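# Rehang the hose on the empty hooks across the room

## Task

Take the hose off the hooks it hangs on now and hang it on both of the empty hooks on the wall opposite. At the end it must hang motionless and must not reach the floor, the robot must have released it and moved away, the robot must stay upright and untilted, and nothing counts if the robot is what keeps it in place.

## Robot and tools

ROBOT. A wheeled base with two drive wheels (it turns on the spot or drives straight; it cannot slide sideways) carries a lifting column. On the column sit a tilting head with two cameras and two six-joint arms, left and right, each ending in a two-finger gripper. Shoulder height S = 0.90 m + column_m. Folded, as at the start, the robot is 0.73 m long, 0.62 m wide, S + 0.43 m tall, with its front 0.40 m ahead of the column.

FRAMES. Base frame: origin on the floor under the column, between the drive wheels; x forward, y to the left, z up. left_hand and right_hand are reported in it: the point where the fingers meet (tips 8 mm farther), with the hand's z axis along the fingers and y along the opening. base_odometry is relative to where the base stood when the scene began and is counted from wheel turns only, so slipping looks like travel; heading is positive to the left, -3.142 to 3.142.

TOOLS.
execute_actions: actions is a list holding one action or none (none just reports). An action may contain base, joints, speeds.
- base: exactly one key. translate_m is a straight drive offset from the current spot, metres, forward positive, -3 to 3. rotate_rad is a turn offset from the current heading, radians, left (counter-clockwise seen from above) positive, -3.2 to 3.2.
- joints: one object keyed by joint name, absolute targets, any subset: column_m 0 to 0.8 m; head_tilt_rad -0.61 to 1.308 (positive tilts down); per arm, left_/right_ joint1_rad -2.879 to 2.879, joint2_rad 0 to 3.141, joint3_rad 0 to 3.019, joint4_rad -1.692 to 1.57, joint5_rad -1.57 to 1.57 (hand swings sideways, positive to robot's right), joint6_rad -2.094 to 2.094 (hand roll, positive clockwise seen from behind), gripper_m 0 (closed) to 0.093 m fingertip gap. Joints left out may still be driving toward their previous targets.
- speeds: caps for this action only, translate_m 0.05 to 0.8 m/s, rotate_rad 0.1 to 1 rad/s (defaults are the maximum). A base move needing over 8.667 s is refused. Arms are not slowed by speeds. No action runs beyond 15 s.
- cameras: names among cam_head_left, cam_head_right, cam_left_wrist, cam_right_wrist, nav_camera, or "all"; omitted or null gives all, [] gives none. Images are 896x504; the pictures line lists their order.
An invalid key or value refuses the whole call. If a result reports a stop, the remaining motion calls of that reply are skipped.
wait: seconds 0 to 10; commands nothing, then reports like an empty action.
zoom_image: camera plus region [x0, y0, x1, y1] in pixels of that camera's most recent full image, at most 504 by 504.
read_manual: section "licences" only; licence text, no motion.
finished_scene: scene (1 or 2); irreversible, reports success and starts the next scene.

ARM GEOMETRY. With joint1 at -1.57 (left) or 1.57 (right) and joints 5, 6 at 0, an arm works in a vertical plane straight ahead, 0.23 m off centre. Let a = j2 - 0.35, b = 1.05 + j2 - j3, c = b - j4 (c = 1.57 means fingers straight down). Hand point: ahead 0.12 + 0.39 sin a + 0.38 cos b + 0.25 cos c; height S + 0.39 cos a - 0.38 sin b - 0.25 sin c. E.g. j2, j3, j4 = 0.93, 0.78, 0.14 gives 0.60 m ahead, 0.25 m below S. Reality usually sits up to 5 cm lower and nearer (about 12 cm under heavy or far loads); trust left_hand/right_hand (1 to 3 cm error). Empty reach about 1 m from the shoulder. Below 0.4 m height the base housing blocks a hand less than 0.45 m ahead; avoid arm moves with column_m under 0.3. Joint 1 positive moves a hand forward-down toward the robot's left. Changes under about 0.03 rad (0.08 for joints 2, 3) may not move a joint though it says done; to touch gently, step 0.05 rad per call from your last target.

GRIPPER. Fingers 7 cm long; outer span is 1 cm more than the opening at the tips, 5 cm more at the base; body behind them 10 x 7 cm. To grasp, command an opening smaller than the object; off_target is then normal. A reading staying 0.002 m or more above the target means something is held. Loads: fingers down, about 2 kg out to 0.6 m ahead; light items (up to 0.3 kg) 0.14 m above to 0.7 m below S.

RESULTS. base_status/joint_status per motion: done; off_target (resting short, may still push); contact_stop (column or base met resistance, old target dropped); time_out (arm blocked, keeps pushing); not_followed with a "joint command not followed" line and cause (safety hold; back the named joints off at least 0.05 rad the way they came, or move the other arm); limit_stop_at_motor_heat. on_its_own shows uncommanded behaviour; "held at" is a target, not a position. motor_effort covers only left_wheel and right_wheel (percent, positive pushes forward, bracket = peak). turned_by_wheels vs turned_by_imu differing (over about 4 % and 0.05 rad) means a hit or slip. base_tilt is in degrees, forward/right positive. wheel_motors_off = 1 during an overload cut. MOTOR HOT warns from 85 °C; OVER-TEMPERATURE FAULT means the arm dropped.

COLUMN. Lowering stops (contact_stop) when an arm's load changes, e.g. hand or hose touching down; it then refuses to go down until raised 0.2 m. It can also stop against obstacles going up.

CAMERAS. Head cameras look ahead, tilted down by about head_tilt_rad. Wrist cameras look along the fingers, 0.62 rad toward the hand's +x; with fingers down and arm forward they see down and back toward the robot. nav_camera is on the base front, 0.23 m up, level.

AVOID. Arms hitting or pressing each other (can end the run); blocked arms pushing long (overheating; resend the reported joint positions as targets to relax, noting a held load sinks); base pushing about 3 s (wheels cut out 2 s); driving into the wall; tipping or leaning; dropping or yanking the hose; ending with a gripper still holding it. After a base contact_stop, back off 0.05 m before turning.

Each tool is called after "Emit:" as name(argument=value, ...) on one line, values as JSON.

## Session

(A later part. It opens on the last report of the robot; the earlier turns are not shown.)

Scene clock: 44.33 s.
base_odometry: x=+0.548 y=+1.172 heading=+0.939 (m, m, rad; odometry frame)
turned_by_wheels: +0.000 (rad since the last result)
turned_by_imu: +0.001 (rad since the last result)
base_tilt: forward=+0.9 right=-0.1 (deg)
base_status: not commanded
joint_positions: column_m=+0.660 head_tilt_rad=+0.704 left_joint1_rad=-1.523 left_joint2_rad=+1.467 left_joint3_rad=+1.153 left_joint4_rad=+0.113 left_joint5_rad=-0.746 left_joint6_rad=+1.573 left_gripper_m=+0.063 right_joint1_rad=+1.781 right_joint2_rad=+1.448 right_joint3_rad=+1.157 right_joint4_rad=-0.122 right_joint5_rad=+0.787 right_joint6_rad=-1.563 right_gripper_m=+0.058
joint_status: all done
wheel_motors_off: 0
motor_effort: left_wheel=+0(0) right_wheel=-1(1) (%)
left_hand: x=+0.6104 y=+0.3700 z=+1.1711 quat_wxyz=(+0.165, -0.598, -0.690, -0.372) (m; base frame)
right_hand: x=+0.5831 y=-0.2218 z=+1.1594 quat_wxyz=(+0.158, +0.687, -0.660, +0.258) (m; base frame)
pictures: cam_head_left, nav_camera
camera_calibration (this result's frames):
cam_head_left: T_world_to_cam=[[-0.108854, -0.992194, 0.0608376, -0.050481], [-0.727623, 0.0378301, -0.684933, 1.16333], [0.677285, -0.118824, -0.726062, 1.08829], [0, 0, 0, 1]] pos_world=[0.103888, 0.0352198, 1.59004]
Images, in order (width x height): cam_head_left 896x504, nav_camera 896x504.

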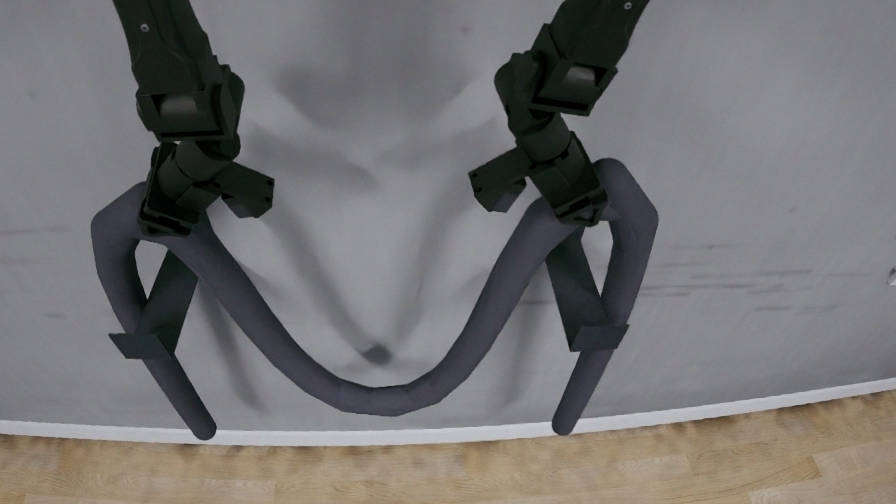

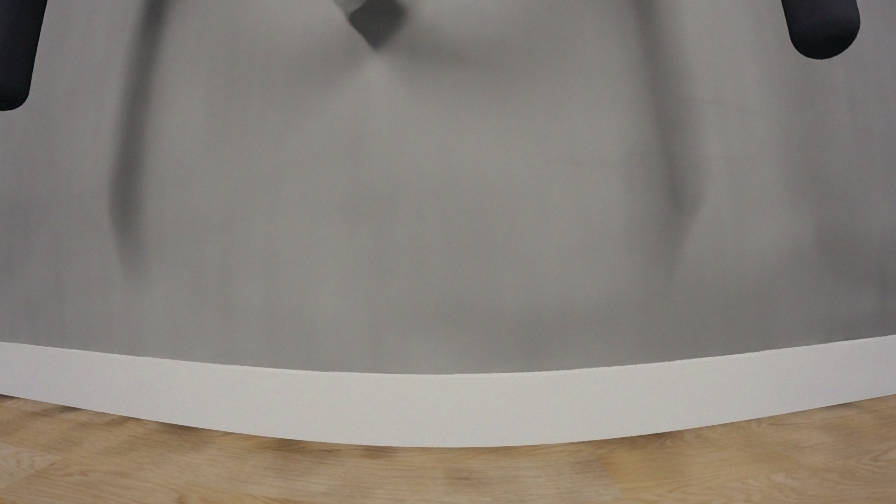

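Emit:
execute_actions(actions=[{"joints":{"column_m":0.80,"left_joint1_rad":-1.46,"right_joint1_rad":1.66,"head_tilt_rad":0.9}}], cameras=["cam_head_left","cam_left_wrist","cam_right_wrist"])

Scene clock: 47.90 s.
base_odometry: x=+0.548 y=+1.172 heading=+0.939 (m, m, rad; odometry frame)
turned_by_wheels: +0.000 (rad since the last result)
turned_by_imu: +0.001 (rad since the last result)
base_tilt: forward=+1.0 right=-0.1 (deg)
base_status: not commanded
joint_positions: column_m=+0.800 head_tilt_rad=+0.901 left_joint1_rad=-1.465 left_joint2_rad=+1.470 left_joint3_rad=+1.153 left_joint4_rad=+0.113 left_joint5_rad=-0.739 left_joint6_rad=+1.573 left_gripper_m=+0.062 right_joint1_rad=+1.658 right_joint2_rad=+1.453 right_joint3_rad=+1.157 right_joint4_rad=-0.122 right_joint5_rad=+0.781 right_joint6_rad=-1.563 right_gripper_m=+0.058
joint_status: all done
wheel_motors_off: 0
motor_effort: left_wheel=+0(2) right_wheel=-1(1) (%)
left_hand: x=+0.6047 y=+0.4042 z=+1.3170 quat_wxyz=(+0.184, -0.585, -0.690, -0.384) (m; base frame)
right_hand: x=+0.5790 y=-0.2945 z=+1.2998 quat_wxyz=(+0.202, +0.659, -0.667, +0.284) (m; base frame)
pictures: cam_head_left, cam_left_wrist, cam_right_wrist
camera_calibration (this result's frames):
cam_head_left: T_world_to_cam=[[-0.0948196, -0.992194, 0.0809913, -0.0956896], [-0.847748, 0.0378301, -0.529048, 0.986821], [0.521855, -0.118824, -0.844718, 1.40959], [0, 0, 0, 1]] pos_world=[0.0918995, 0.0352198, 1.72053]
cam_left_wrist: T_world_to_cam=[[-0.951413, -0.0218703, -0.307139, 0.986295], [-0.307562, 0.115323, 0.944514, -1.09725], [0.0147635, 0.993087, -0.116447, -0.133635], [0, 0, 0, 1]] pos_world=[0.602875, 0.28082, 1.32374]
cam_right_wrist: T_world_to_cam=[[0.994415, 0.0274938, 0.101897, -0.694683], [-0.0916503, -0.253808, 0.962903, -1.2654], [0.0523361, -0.966864, -0.249871, 0.129208], [0, 0, 0, 1]] pos_world=[0.568067, -0.177143, 1.32153]
Images, in order (width x height): cam_head_left 896x504, cam_left_wrist 896x504, cam_right_wrist 896x504.

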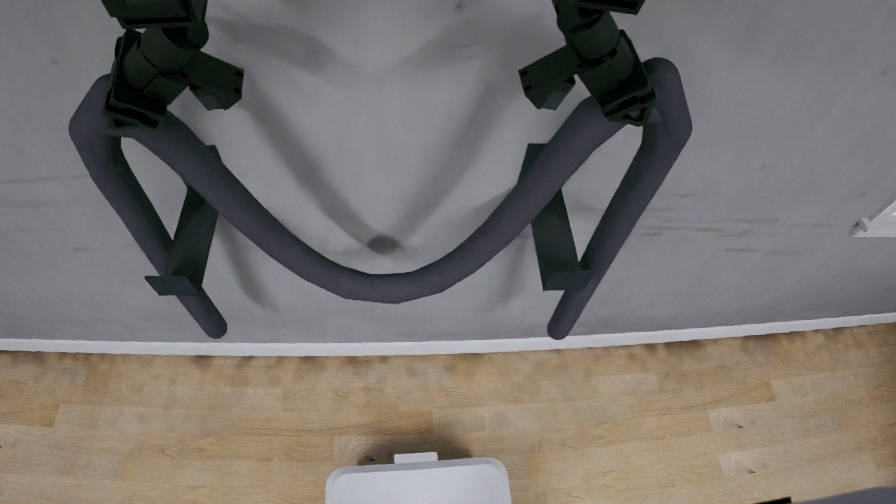

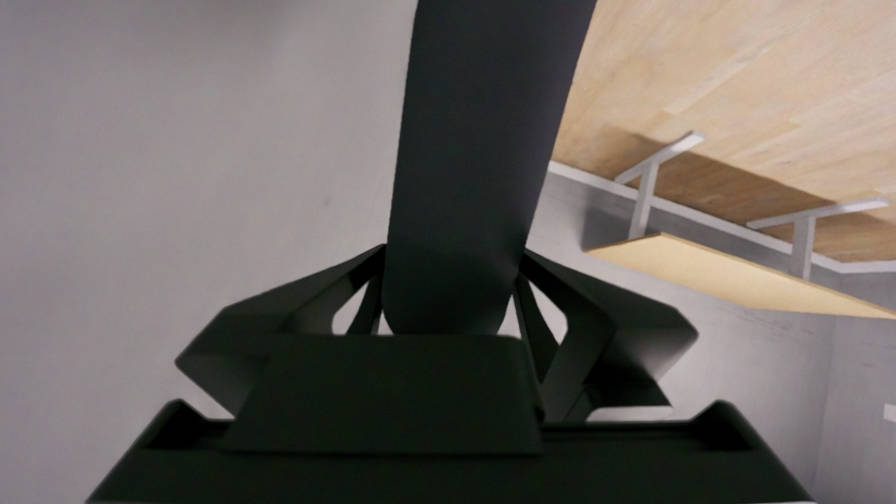

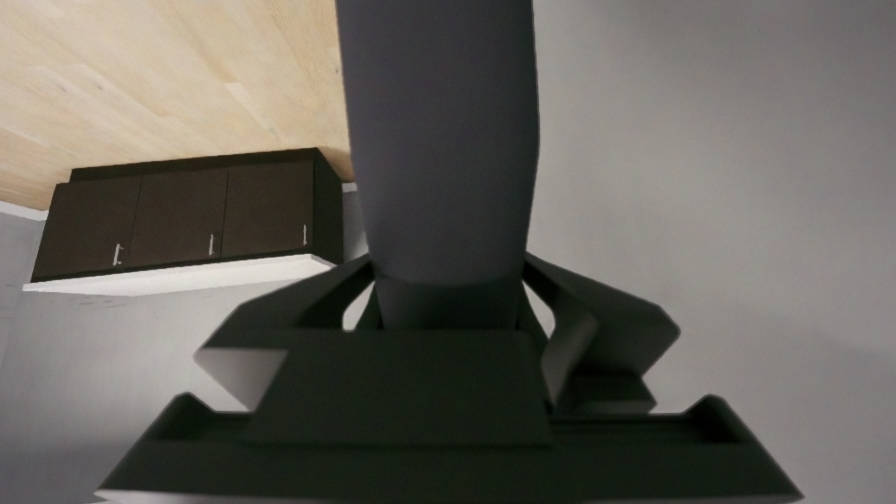

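Emit:
execute_actions(actions=[{"base":{"translate_m":-0.12},"speeds":{"translate_m":0.08}}], cameras=["cam_head_left"])

Scene clock: 50.53 s.
base_odometry: x=+0.477 y=+1.075 heading=+0.939 (m, m, rad; odometry frame)
turned_by_wheels: -0.001 (rad since the last result)
turned_by_imu: -0.001 (rad since the last result)
base_tilt: forward=+1.0 right=-0.1 (deg)
base_status: done
joint_positions: column_m=+0.800 head_tilt_rad=+0.902 left_joint1_rad=-1.465 left_joint2_rad=+1.470 left_joint3_rad=+1.152 left_joint4_rad=+0.113 left_joint5_rad=-0.739 left_joint6_rad=+1.573 left_gripper_m=+0.062 right_joint1_rad=+1.658 right_joint2_rad=+1.454 right_joint3_rad=+1.155 right_joint4_rad=-0.122 right_joint5_rad=+0.781 right_joint6_rad=-1.563 right_gripper_m=+0.058
joint_status: not commanded
wheel_motors_off: 0
motor_effort: left_wheel=-1(35) right_wheel=+1(36) (%)
left_hand: x=+0.6039 y=+0.4042 z=+1.3167 quat_wxyz=(+0.185, -0.585, -0.690, -0.384) (m; base frame)
right_hand: x=+0.5774 y=-0.2945 z=+1.2992 quat_wxyz=(+0.203, +0.660, -0.666, +0.283) (m; base frame)
pictures: cam_head_left
camera_calibration (this result's frames):
cam_head_left: T_world_to_cam=[[-0.0947561, -0.992194, 0.0810656, -0.0958254], [-0.848163, 0.0378301, -0.528384, 0.985655], [0.521192, -0.118824, -0.845127, 1.41036], [0, 0, 0, 1]] pos_world=[0.0918483, 0.0352198, 1.7205]
Images, in order (width x height): cam_head_left 896x504.

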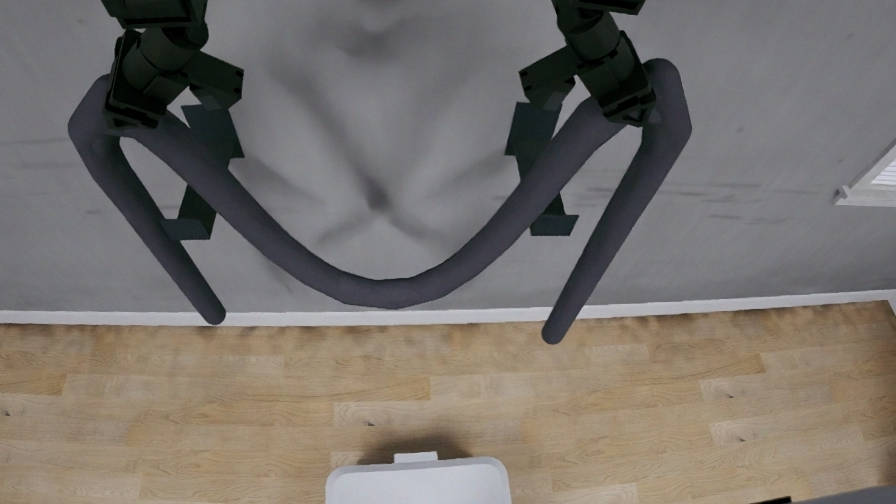

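Emit:
execute_actions(actions=[{"base":{"translate_m":-0.45},"speeds":{"translate_m":0.25},"joints":{"head_tilt_rad":0.35}}], cameras=[])

Emit:
execute_actions(actions=[{"base":{"rotate_rad":3.15},"speeds":{"rotate_rad":0.5},"joints":{"column_m":0.66}}], cameras=["cam_head_left","nav_camera"])

Scene clock: 54.27 s.
base_odometry: x=+0.211 y=+0.712 heading=+0.940 (m, m, rad; odometry frame)
turned_by_wheels: +0.001 (rad since the last result)
turned_by_imu: +0.001 (rad since the last result)
base_tilt: forward=+0.9 right=-0.1 (deg)
base_status: done
joint_positions: column_m=+0.800 head_tilt_rad=+0.369 left_joint1_rad=-1.469 left_joint2_rad=+1.471 left_joint3_rad=+1.151 left_joint4_rad=+0.112 left_joint5_rad=-0.738 left_joint6_rad=+1.574 left_gripper_m=+0.062 right_joint1_rad=+1.659 right_joint2_rad=+1.454 right_joint3_rad=+1.153 right_joint4_rad=-0.122 right_joint5_rad=+0.780 right_joint6_rad=-1.563 right_gripper_m=+0.058
joint_status: all done
wheel_motors_off: 0
motor_effort: left_wheel=+3(52) right_wheel=-1(36) (%)
left_hand: x=+0.6032 y=+0.4018 z=+1.3156 quat_wxyz=(+0.185, -0.588, -0.689, -0.381) (m; base frame)
right_hand: x=+0.5764 y=-0.2940 z=+1.2988 quat_wxyz=(+0.203, +0.660, -0.666, +0.282) (m; base frame)
pictures: none
No camera images: the call's "cameras" was empty. Leave "cameras" out to get every camera's image.

Scene clock: 61.63 s.
base_odometry: x=+0.211 y=+0.712 heading=-2.194 (m, m, rad; odometry frame)
turned_by_wheels: +3.149 (rad since the last result)
turned_by_imu: +3.112 (rad since the last result)
base_tilt: forward=+0.9 right=-0.1 (deg)
base_status: done
joint_positions: column_m=+0.660 head_tilt_rad=+0.369 left_joint1_rad=-1.471 left_joint2_rad=+1.471 left_joint3_rad=+1.151 left_joint4_rad=+0.112 left_joint5_rad=-0.737 left_joint6_rad=+1.574 left_gripper_m=+0.062 right_joint1_rad=+1.670 right_joint2_rad=+1.454 right_joint3_rad=+1.153 right_joint4_rad=-0.122 right_joint5_rad=+0.779 right_joint6_rad=-1.563 right_gripper_m=+0.058
joint_status: all done
wheel_motors_off: 0
motor_effort: left_wheel=-7(56) right_wheel=+7(66) (%)
left_hand: x=+0.6034 y=+0.4003 z=+1.1754 quat_wxyz=(+0.184, -0.588, -0.689, -0.381) (m; base frame)
right_hand: x=+0.5767 y=-0.2874 z=+1.1582 quat_wxyz=(+0.199, +0.663, -0.666, +0.279) (m; base frame)
pictures: cam_head_left, nav_camera
camera_calibration (this result's frames):
cam_head_left: T_world_to_cam=[[-0.122804, -0.992194, 0.0216709, 0.0146764], [-0.462011, 0.0378301, -0.886067, 1.48126], [0.878331, -0.118824, -0.463051, 0.645442], [0, 0, 0, 1]] pos_world=[0.119251, 0.0352198, 1.61105]
Images, in order (width x height): cam_head_left 896x504, nav_camera 896x504.

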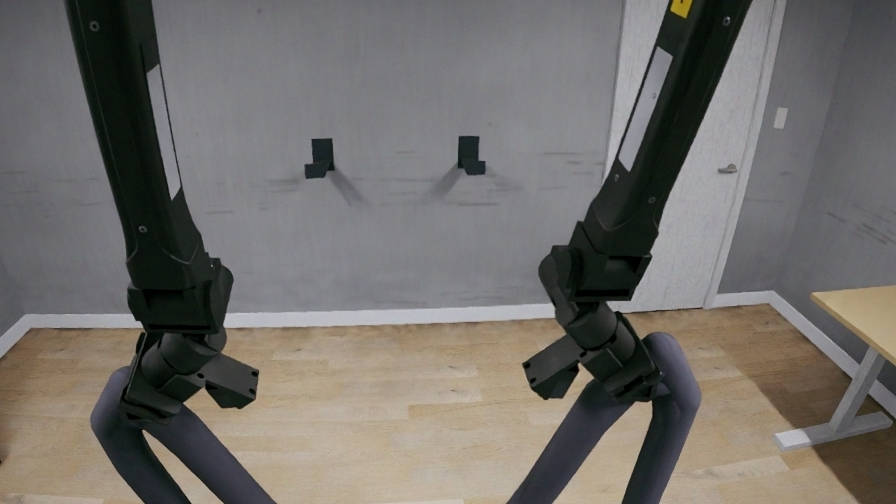

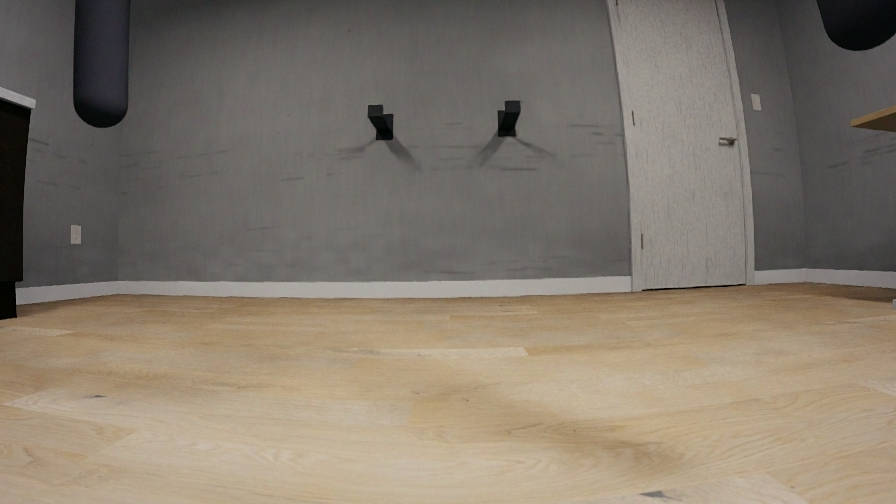

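Emit:
execute_actions(actions=[{"base":{"translate_m":1.1},"speeds":{"translate_m":0.35},"joints":{"column_m":0.8,"head_tilt_rad":0.6}}], cameras=["cam_head_left","nav_camera"])

Scene clock: 66.83 s.
base_odometry: x=-0.431 y=-0.181 heading=-2.194 (m, m, rad; odometry frame)
turned_by_wheels: +0.000 (rad since the last result)
turned_by_imu: +0.005 (rad since the last result)
base_tilt: forward=+0.9 right=-0.2 (deg)
base_status: done
joint_positions: column_m=+0.800 head_tilt_rad=+0.604 left_joint1_rad=-1.471 left_joint2_rad=+1.475 left_joint3_rad=+1.149 left_joint4_rad=+0.112 left_joint5_rad=-0.737 left_joint6_rad=+1.574 left_gripper_m=+0.062 right_joint1_rad=+1.670 right_joint2_rad=+1.456 right_joint3_rad=+1.152 right_joint4_rad=-0.122 right_joint5_rad=+0.779 right_joint6_rad=-1.563 right_gripper_m=+0.058
joint_status: all done
wheel_motors_off: 0
motor_effort: left_wheel=+3(60) right_wheel=-1(70) (%)
left_hand: x=+0.6010 y=+0.4004 z=+1.3131 quat_wxyz=(+0.186, -0.589, -0.689, -0.379) (m; base frame)
right_hand: x=+0.5753 y=-0.2874 z=+1.2970 quat_wxyz=(+0.200, +0.663, -0.665, +0.278) (m; base frame)
pictures: cam_head_left, nav_camera
camera_calibration (this result's frames):
cam_head_left: T_world_to_cam=[[-0.114372, -0.992194, 0.0496918, -0.0388157], [-0.655776, 0.0378301, -0.754007, 1.37897], [0.746241, -0.118824, -0.654984, 1.05954], [0, 0, 0, 1]] pos_world=[0.109183, 0.0352198, 1.73566]
Images, in order (width x height): cam_head_left 896x504, nav_camera 896x504.

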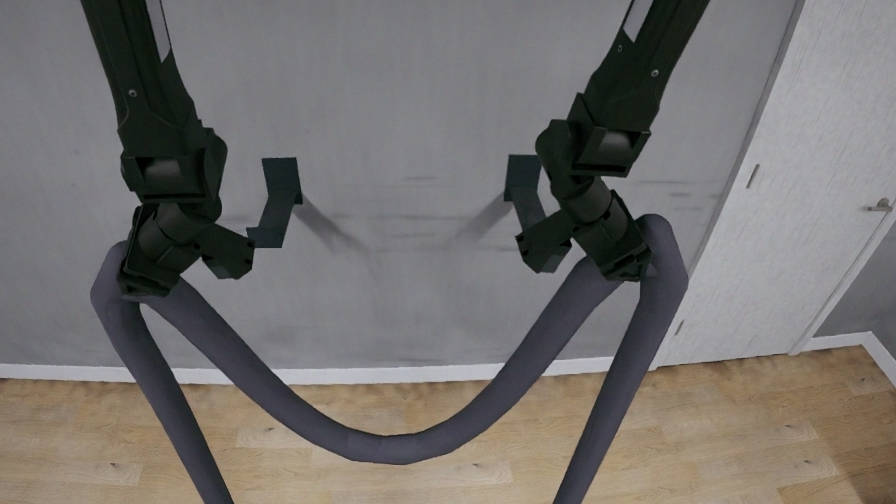

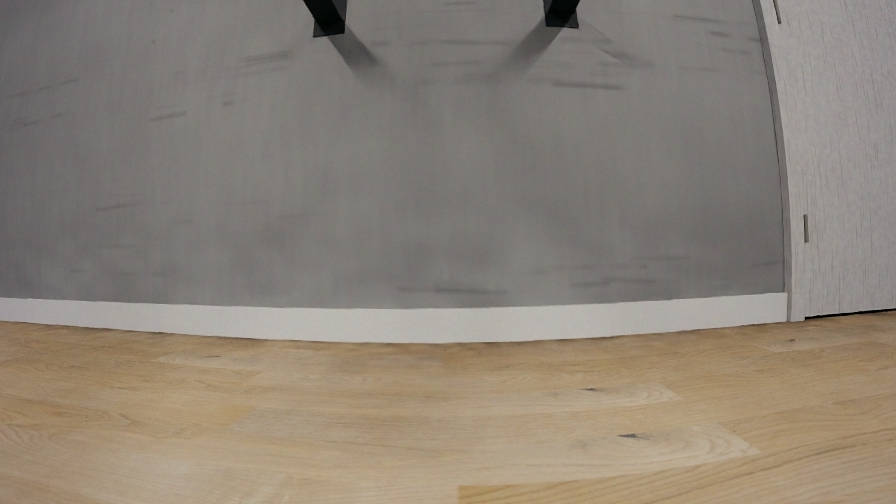

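Emit:
execute_actions(actions=[{"base":{"translate_m":0.3},"speeds":{"translate_m":0.2},"joints":{"left_joint1_rad":-1.54,"right_joint1_rad":1.60,"head_tilt_rad":0.85}}], cameras=["cam_head_left","nav_camera"])

Scene clock: 70.60 s.
base_odometry: x=-0.606 y=-0.425 heading=-2.194 (m, m, rad; odometry frame)
turned_by_wheels: +0.000 (rad since the last result)
turned_by_imu: +0.002 (rad since the last result)
base_tilt: forward=+0.9 right=-0.1 (deg)
base_status: done
joint_positions: column_m=+0.800 head_tilt_rad=+0.852 left_joint1_rad=-1.556 left_joint2_rad=+1.475 left_joint3_rad=+1.148 left_joint4_rad=+0.112 left_joint5_rad=-0.738 left_joint6_rad=+1.574 left_gripper_m=+0.062 right_joint1_rad=+1.610 right_joint2_rad=+1.457 right_joint3_rad=+1.152 right_joint4_rad=-0.122 right_joint5_rad=+0.779 right_joint6_rad=-1.563 right_gripper_m=+0.058
joint_status: all done
wheel_motors_off: 0
motor_effort: left_wheel=+0(36) right_wheel=+0(31) (%)
left_hand: x=+0.6065 y=+0.3492 z=+1.3020 quat_wxyz=(+0.157, -0.610, -0.690, -0.357) (m; base frame)
right_hand: x=+0.5725 y=-0.3231 z=+1.3010 quat_wxyz=(+0.222, +0.648, -0.668, +0.292) (m; base frame)
pictures: cam_head_left, nav_camera
camera_calibration (this result's frames):
cam_head_left: T_world_to_cam=[[-0.0986791, -0.992194, 0.0762415, -0.0870143], [-0.82077, 0.0378301, -0.570005, 1.05861], [0.562671, -0.118824, -0.818096, 1.36001], [0, 0, 0, 1]] pos_world=[0.0950538, 0.0352198, 1.72267]
Images, in order (width x height): cam_head_left 896x504, nav_camera 896x504.

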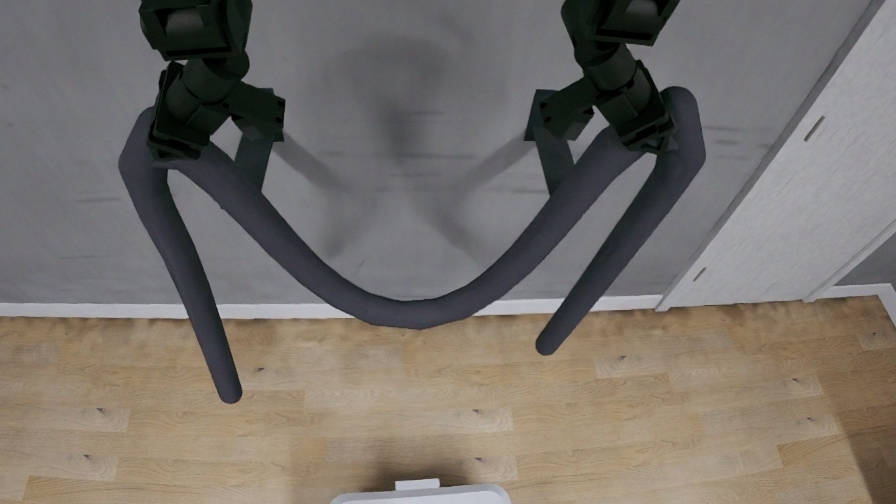

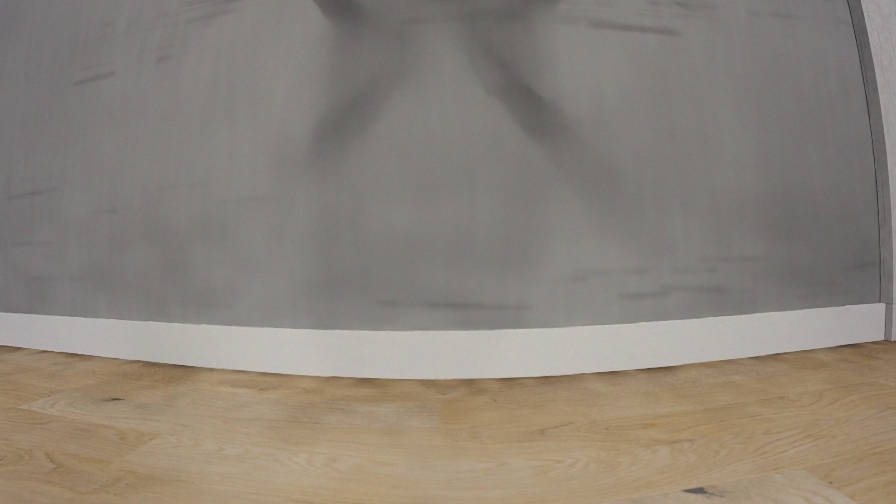

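Emit:
execute_actions(actions=[{"base":{"translate_m":0.17},"speeds":{"translate_m":0.08}}], cameras=["cam_head_left","nav_camera"])

Scene clock: 74.20 s.
base_odometry: x=-0.706 y=-0.563 heading=-2.194 (m, m, rad; odometry frame)
turned_by_wheels: +0.000 (rad since the last result)
turned_by_imu: +0.001 (rad since the last result)
base_tilt: forward=+1.0 right=-0.2 (deg)
base_status: done
joint_positions: column_m=+0.800 head_tilt_rad=+0.852 left_joint1_rad=-1.556 left_joint2_rad=+1.475 left_joint3_rad=+1.147 left_joint4_rad=+0.112 left_joint5_rad=-0.738 left_joint6_rad=+1.574 left_gripper_m=+0.062 right_joint1_rad=+1.610 right_joint2_rad=+1.457 right_joint3_rad=+1.152 right_joint4_rad=-0.122 right_joint5_rad=+0.779 right_joint6_rad=-1.563 right_gripper_m=+0.058
joint_status: not commanded
wheel_motors_off: 0
motor_effort: left_wheel=-3(33) right_wheel=+1(38) (%)
left_hand: x=+0.6060 y=+0.3494 z=+1.3019 quat_wxyz=(+0.157, -0.610, -0.690, -0.357) (m; base frame)
right_hand: x=+0.5725 y=-0.3231 z=+1.3010 quat_wxyz=(+0.222, +0.648, -0.668, +0.292) (m; base frame)
pictures: cam_head_left, nav_camera
camera_calibration (this result's frames):
cam_head_left: T_world_to_cam=[[-0.0986516, -0.992194, 0.0762771, -0.0870791], [-0.820975, 0.0378301, -0.569709, 1.0581], [0.562377, -0.118824, -0.818299, 1.36039], [0, 0, 0, 1]] pos_world=[0.0950311, 0.0352198, 1.72265]
Images, in order (width x height): cam_head_left 896x504, nav_camera 896x504.

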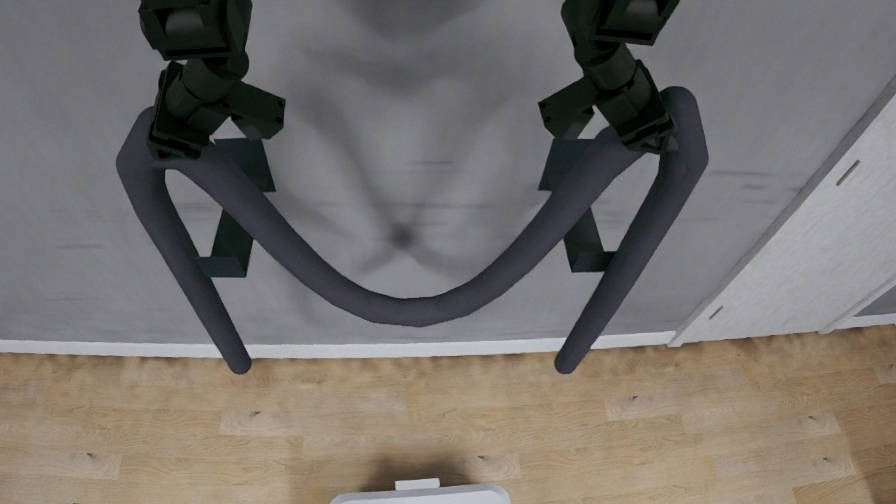

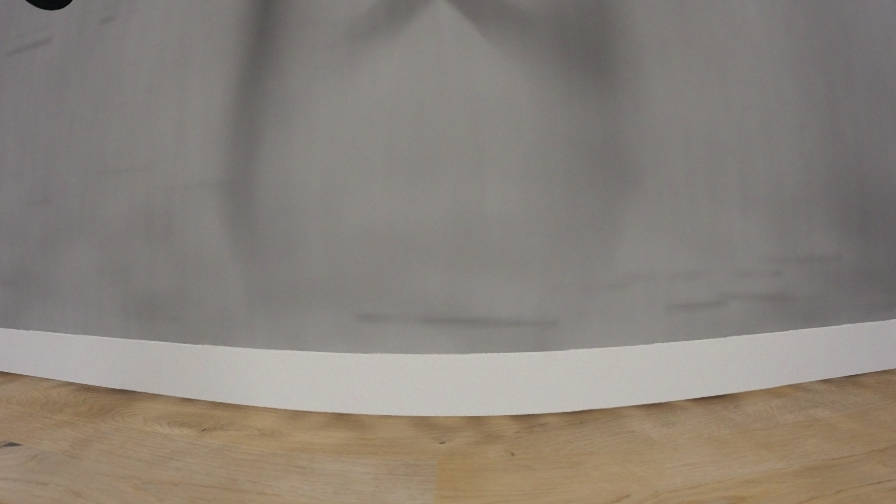

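Emit:
execute_actions(actions=[{"joints":{"left_joint1_rad":-1.50,"right_joint1_rad":1.56}}], cameras=[])

Emit:
execute_actions(actions=[{"base":{"translate_m":0.12},"speeds":{"translate_m":0.06}}], cameras=["cam_head_left","nav_camera"])

Scene clock: 78.10 s.
base_odometry: x=-0.706 y=-0.563 heading=-2.194 (m, m, rad; odometry frame)
turned_by_wheels: +0.000 (rad since the last result)
turned_by_imu: +0.001 (rad since the last result)
base_tilt: forward=+0.9 right=-0.2 (deg)
base_status: not commanded
joint_positions: column_m=+0.800 head_tilt_rad=+0.852 left_joint1_rad=-1.510 left_joint2_rad=+1.475 left_joint3_rad=+1.147 left_joint4_rad=+0.112 left_joint5_rad=-0.738 left_joint6_rad=+1.574 left_gripper_m=+0.062 right_joint1_rad=+1.577 right_joint2_rad=+1.457 right_joint3_rad=+1.152 right_joint4_rad=-0.122 right_joint5_rad=+0.778 right_joint6_rad=-1.563 right_gripper_m=+0.058
joint_status: all done
wheel_motors_off: 0
motor_effort: left_wheel=+1(0) right_wheel=+0(0) (%)
left_hand: x=+0.6028 y=+0.3774 z=+1.3075 quat_wxyz=(+0.173, -0.599, -0.689, -0.369) (m; base frame)
right_hand: x=+0.5708 y=-0.3422 z=+1.3039 quat_wxyz=(+0.233, +0.640, -0.669, +0.299) (m; base frame)
pictures: none
No camera images: the call's "cameras" was empty. Leave "cameras" out to get every camera's image.

Scene clock: 81.03 s.
base_odometry: x=-0.776 y=-0.660 heading=-2.193 (m, m, rad; odometry frame)
turned_by_wheels: +0.000 (rad since the last result)
turned_by_imu: +0.001 (rad since the last result)
base_tilt: forward=+0.9 right=-0.1 (deg)
base_status: done
joint_positions: column_m=+0.800 head_tilt_rad=+0.852 left_joint1_rad=-1.510 left_joint2_rad=+1.475 left_joint3_rad=+1.147 left_joint4_rad=+0.112 left_joint5_rad=-0.738 left_joint6_rad=+1.574 left_gripper_m=+0.062 right_joint1_rad=+1.577 right_joint2_rad=+1.457 right_joint3_rad=+1.151 right_joint4_rad=-0.122 right_joint5_rad=+0.778 right_joint6_rad=-1.563 right_gripper_m=+0.058
joint_status: not commanded
wheel_motors_off: 0
motor_effort: left_wheel=+1(36) right_wheel=+0(32) (%)
left_hand: x=+0.6028 y=+0.3774 z=+1.3075 quat_wxyz=(+0.173, -0.599, -0.689, -0.369) (m; base frame)
right_hand: x=+0.5704 y=-0.3422 z=+1.3039 quat_wxyz=(+0.233, +0.640, -0.669, +0.299) (m; base frame)
pictures: cam_head_left, nav_camera
camera_calibration (this result's frames):
cam_head_left: T_world_to_cam=[[-0.0986466, -0.992194, 0.0762836, -0.0870911], [-0.821013, 0.0378301, -0.569655, 1.058], [0.562322, -0.118824, -0.818336, 1.36046], [0, 0, 0, 1]] pos_world=[0.0950269, 0.0352198, 1.72265]
Images, in order (width x height): cam_head_left 896x504, nav_camera 896x504.

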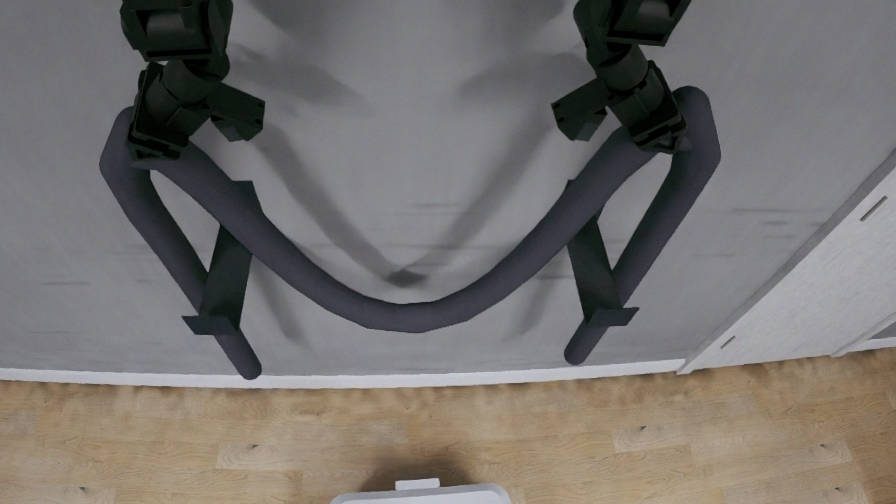

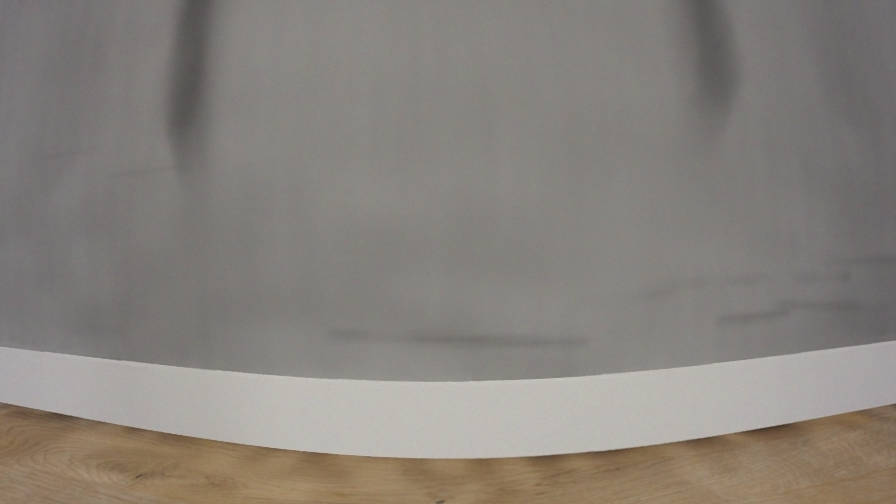

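Emit:
execute_actions(actions=[{"base":{"translate_m":0.02},"speeds":{"translate_m":0.05},"joints":{"column_m":0.64,"left_joint1_rad":-1.60,"right_joint1_rad":1.66,"head_tilt_rad":0.75}}], cameras=["cam_head_left","cam_left_wrist","cam_right_wrist"])

Scene clock: 85.33 s.
base_odometry: x=-0.787 y=-0.677 heading=-2.193 (m, m, rad; odometry frame)
turned_by_wheels: +0.000 (rad since the last result)
turned_by_imu: +0.001 (rad since the last result)
base_tilt: forward=+0.9 right=-0.2 (deg)
base_status: done
joint_positions: column_m=+0.640 head_tilt_rad=+0.765 left_joint1_rad=-1.605 left_joint2_rad=+1.476 left_joint3_rad=+1.146 left_joint4_rad=+0.112 left_joint5_rad=-0.745 left_joint6_rad=+1.574 left_gripper_m=+0.062 right_joint1_rad=+1.669 right_joint2_rad=+1.457 right_joint3_rad=+1.149 right_joint4_rad=-0.122 right_joint5_rad=+0.785 right_joint6_rad=-1.563 right_gripper_m=+0.058
joint_status: all done
wheel_motors_off: 0
motor_effort: left_wheel=+1(34) right_wheel=+1(34) (%)
left_hand: x=+0.6074 y=+0.3201 z=+1.1375 quat_wxyz=(+0.143, -0.621, -0.689, -0.345) (m; base frame)
right_hand: x=+0.5731 y=-0.2887 z=+1.1371 quat_wxyz=(+0.204, +0.663, -0.664, +0.279) (m; base frame)
pictures: cam_head_left, cam_left_wrist, cam_right_wrist
camera_calibration (this result's frames):
cam_head_left: T_world_to_cam=[[-0.104881, -0.992194, 0.0674558, -0.0602351], [-0.768606, 0.0378301, -0.638603, 1.07647], [0.631066, -0.118824, -0.766574, 1.14209], [0, 0, 0, 1]] pos_world=[0.10033, 0.0352198, 1.56699]
cam_left_wrist: T_world_to_cam=[[-0.95653, 0.00919339, -0.291489, 0.907205], [-0.280564, 0.243758, 0.928367, -0.956358], [0.0795876, 0.969792, -0.230583, 0.0268561], [0, 0, 0, 1]] pos_world=[0.597312, 0.198735, 1.15848]
cam_right_wrist: T_world_to_cam=[[0.995376, 0.0326354, 0.0903439, -0.658352], [-0.0789007, -0.258669, 0.962738, -1.11638], [0.0547885, -0.965415, -0.254897, 0.0991713], [0, 0, 0, 1]] pos_world=[0.561791, -0.171545, 1.15954]
Images, in order (width x height): cam_head_left 896x504, cam_left_wrist 896x504, cam_right_wrist 896x504.

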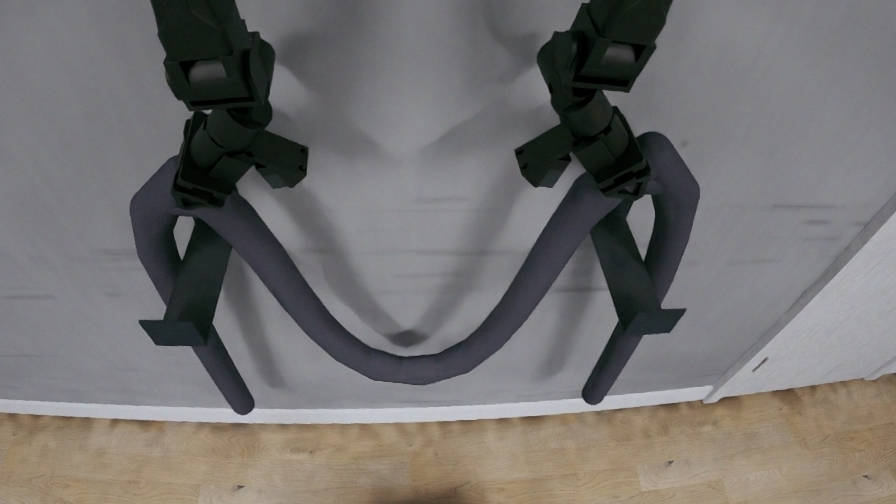

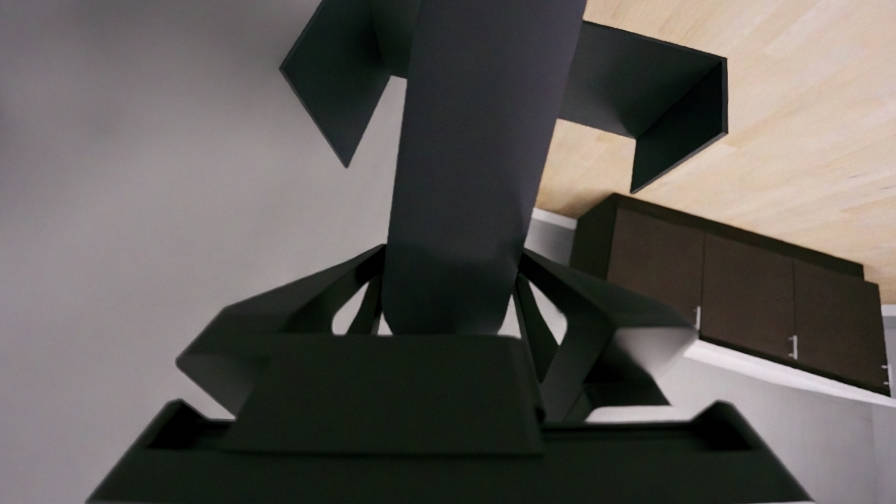

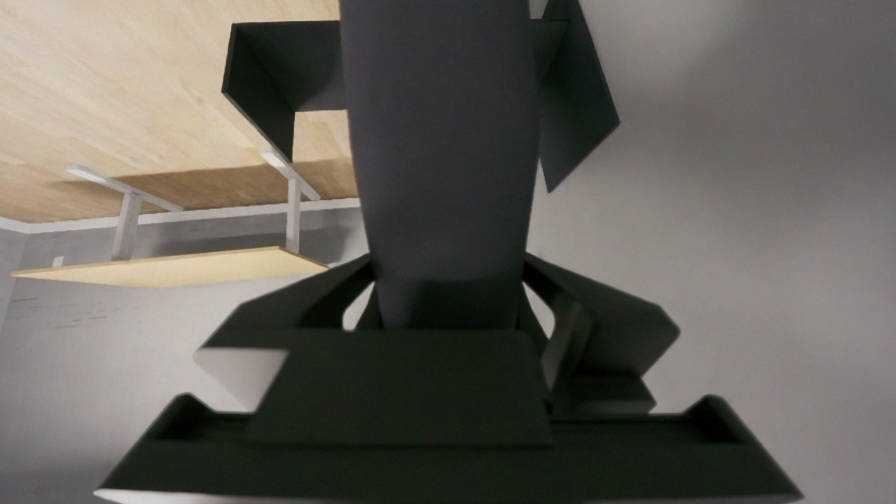

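Emit:
execute_actions(actions=[{"base":{"translate_m":-0.035},"speeds":{"translate_m":0.05},"joints":{"column_m":0.56,"left_joint1_rad":-1.72,"right_joint1_rad":1.76}}], cameras=["cam_head_left","cam_left_wrist","cam_right_wrist"])

Scene clock: 87.80 s.
base_odometry: x=-0.767 y=-0.648 heading=-2.193 (m, m, rad; odometry frame)
turned_by_wheels: +0.000 (rad since the last result)
turned_by_imu: +0.000 (rad since the last result)
base_tilt: forward=+0.8 right=-0.1 (deg)
base_status: done
joint_positions: column_m=+0.560 head_tilt_rad=+0.765 left_joint1_rad=-1.703 left_joint2_rad=+1.474 left_joint3_rad=+1.146 left_joint4_rad=+0.112 left_joint5_rad=-0.761 left_joint6_rad=+1.574 left_gripper_m=+0.061 right_joint1_rad=+1.753 right_joint2_rad=+1.457 right_joint3_rad=+1.149 right_joint4_rad=-0.122 right_joint5_rad=+0.798 right_joint6_rad=-1.563 right_gripper_m=+0.058
joint_status: all done
wheel_motors_off: 0
motor_effort: left_wheel=-1(32) right_wheel=+0(34) (%)
left_hand: x=+0.6110 y=+0.2618 z=+1.0543 quat_wxyz=(+0.112, -0.640, -0.687, -0.325) (m; base frame)
right_hand: x=+0.5747 y=-0.2399 z=+1.0556 quat_wxyz=(+0.178, +0.682, -0.659, +0.263) (m; base frame)
pictures: cam_head_left, cam_left_wrist, cam_right_wrist
camera_calibration (this result's frames):
cam_head_left: T_world_to_cam=[[-0.104889, -0.992194, 0.0674436, -0.0548205], [-0.768532, 0.0378301, -0.638692, 1.02552], [0.631156, -0.118824, -0.766501, 1.08065], [0, 0, 0, 1]] pos_world=[0.100337, 0.0352198, 1.48701]
cam_left_wrist: T_world_to_cam=[[-0.955006, 0.030853, -0.294978, 0.884003], [-0.270155, 0.319942, 0.908104, -0.868882], [0.122393, 0.946935, -0.297211, 0.114024], [0, 0, 0, 1]] pos_world=[0.59554, 0.142744, 1.08369]
cam_right_wrist: T_world_to_cam=[[0.993252, 0.0677725, 0.0941134, -0.648527], [-0.0677647, -0.319415, 0.945189, -1.0276], [0.094119, -0.945188, -0.312667, 0.168627], [0, 0, 0, 1]] pos_world=[0.558645, -0.124894, 1.08504]
Images, in order (width x height): cam_head_left 896x504, cam_left_wrist 896x504, cam_right_wrist 896x504.

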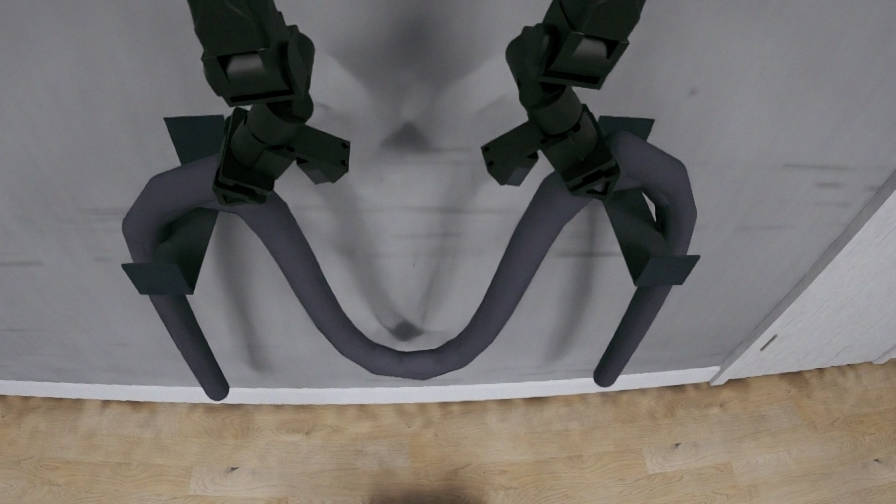

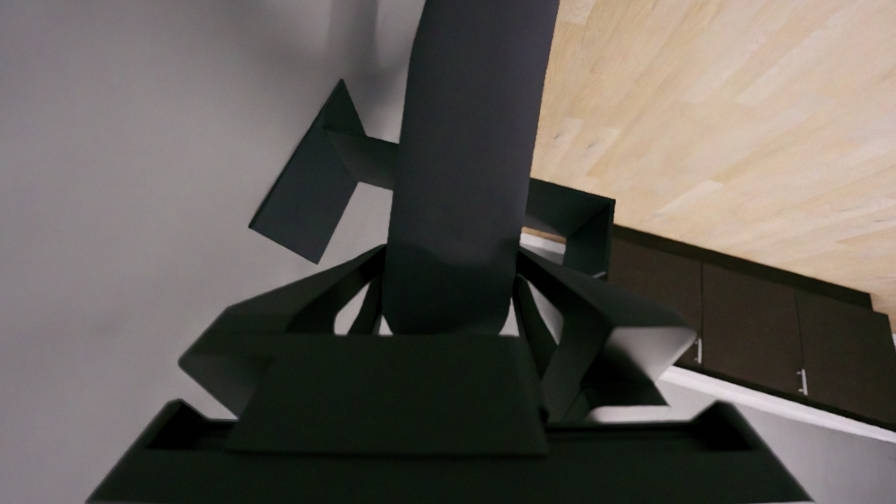

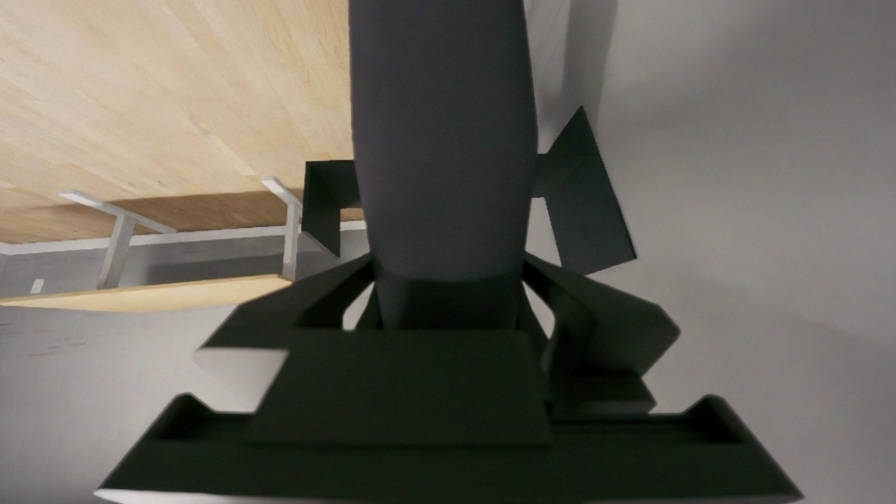

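Hose centered over both arms. Continue down and inward.

Emit:
execute_actions(actions=[{"joints":{"column_m":0.50,"left_joint1_rad":-1.79,"right_joint1_rad":1.82}}], cameras=["cam_head_left","cam_left_wrist","cam_right_wrist"])

Scene clock: 89.70 s.
base_odometry: x=-0.767 y=-0.648 heading=-2.193 (m, m, rad; odometry frame)
turned_by_wheels: +0.000 (rad since the last result)
turned_by_imu: +0.000 (rad since the last result)
base_tilt: forward=+0.9 right=-0.2 (deg)
base_status: not commanded
joint_positions: column_m=+0.500 head_tilt_rad=+0.765 left_joint1_rad=-1.751 left_joint2_rad=+1.466 left_joint3_rad=+1.146 left_joint4_rad=+0.112 left_joint5_rad=-0.769 left_joint6_rad=+1.581 left_gripper_m=+0.061 right_joint1_rad=+1.786 right_joint2_rad=+1.457 right_joint3_rad=+1.149 right_joint4_rad=-0.122 right_joint5_rad=+0.805 right_joint6_rad=-1.563 right_gripper_m=+0.058
joint_status: all done
wheel_motors_off: 0
motor_effort: left_wheel=-1(1) right_wheel=+0(1) (%)
left_hand: x=+0.6146 y=+0.2333 z=+0.9982 quat_wxyz=(+0.096, -0.650, -0.684, -0.316) (m; base frame)
right_hand: x=+0.5748 y=-0.2213 z=+0.9962 quat_wxyz=(+0.168, +0.689, -0.656, +0.258) (m; base frame)
pictures: cam_head_left, cam_left_wrist, cam_right_wrist
camera_calibration (this result's frames):
cam_head_left: T_world_to_cam=[[-0.104889, -0.992194, 0.0674436, -0.0507739], [-0.768532, 0.0378301, -0.638692, 0.987203], [0.631156, -0.118824, -0.766501, 1.03466], [0, 0, 0, 1]] pos_world=[0.100337, 0.0352198, 1.42701]
cam_left_wrist: T_world_to_cam=[[-0.952589, 0.045397, -0.300853, 0.87282], [-0.265839, 0.356791, 0.895561, -0.806503], [0.147997, 0.933081, -0.327807, 0.14194], [0, 0, 0, 1]] pos_world=[0.596033, 0.115688, 1.03139]
cam_right_wrist: T_world_to_cam=[[0.992026, 0.0813106, 0.0962915, -0.642769], [-0.0632002, -0.340072, 0.938273, -0.965823], [0.109038, -0.936878, -0.332221, 0.180372], [0, 0, 0, 1]] pos_world=[0.556936, -0.107199, 1.02802]
Images, in order (width x height): cam_head_left 896x504, cam_left_wrist 896x504, cam_right_wrist 896x504.

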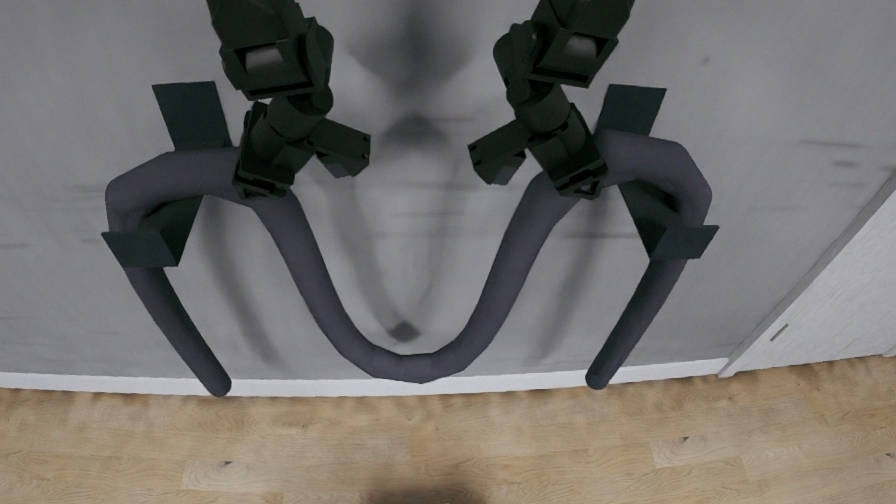

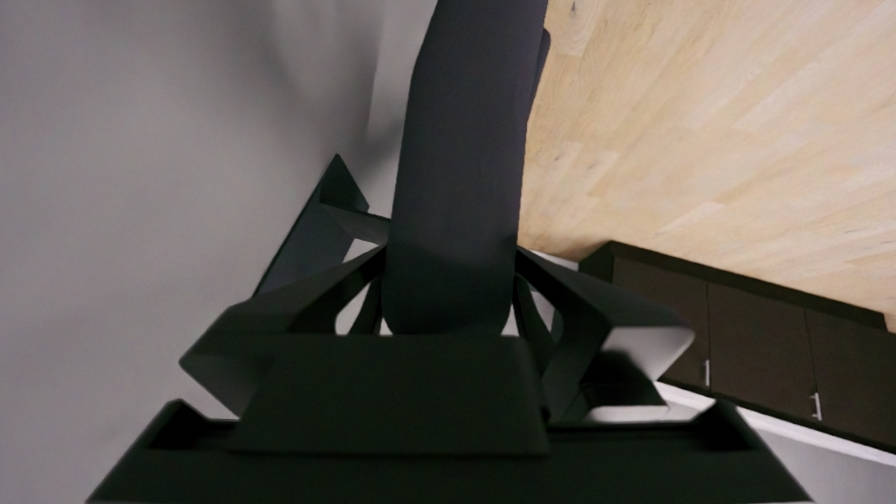

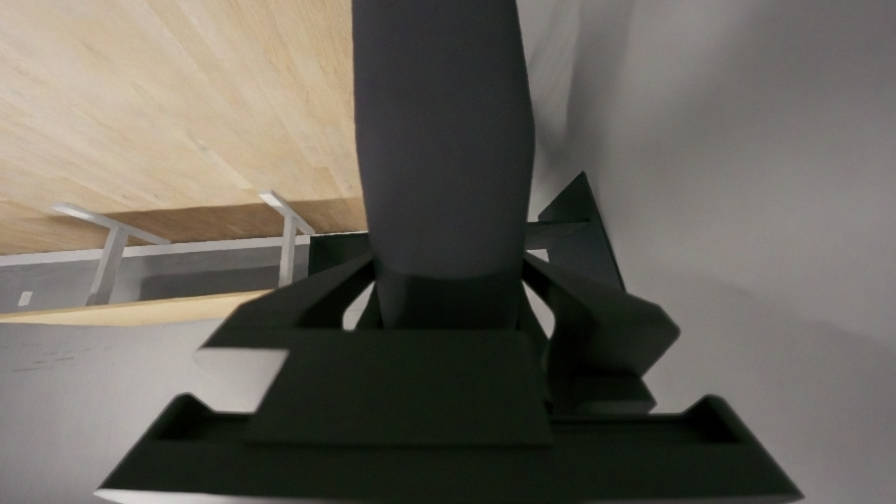

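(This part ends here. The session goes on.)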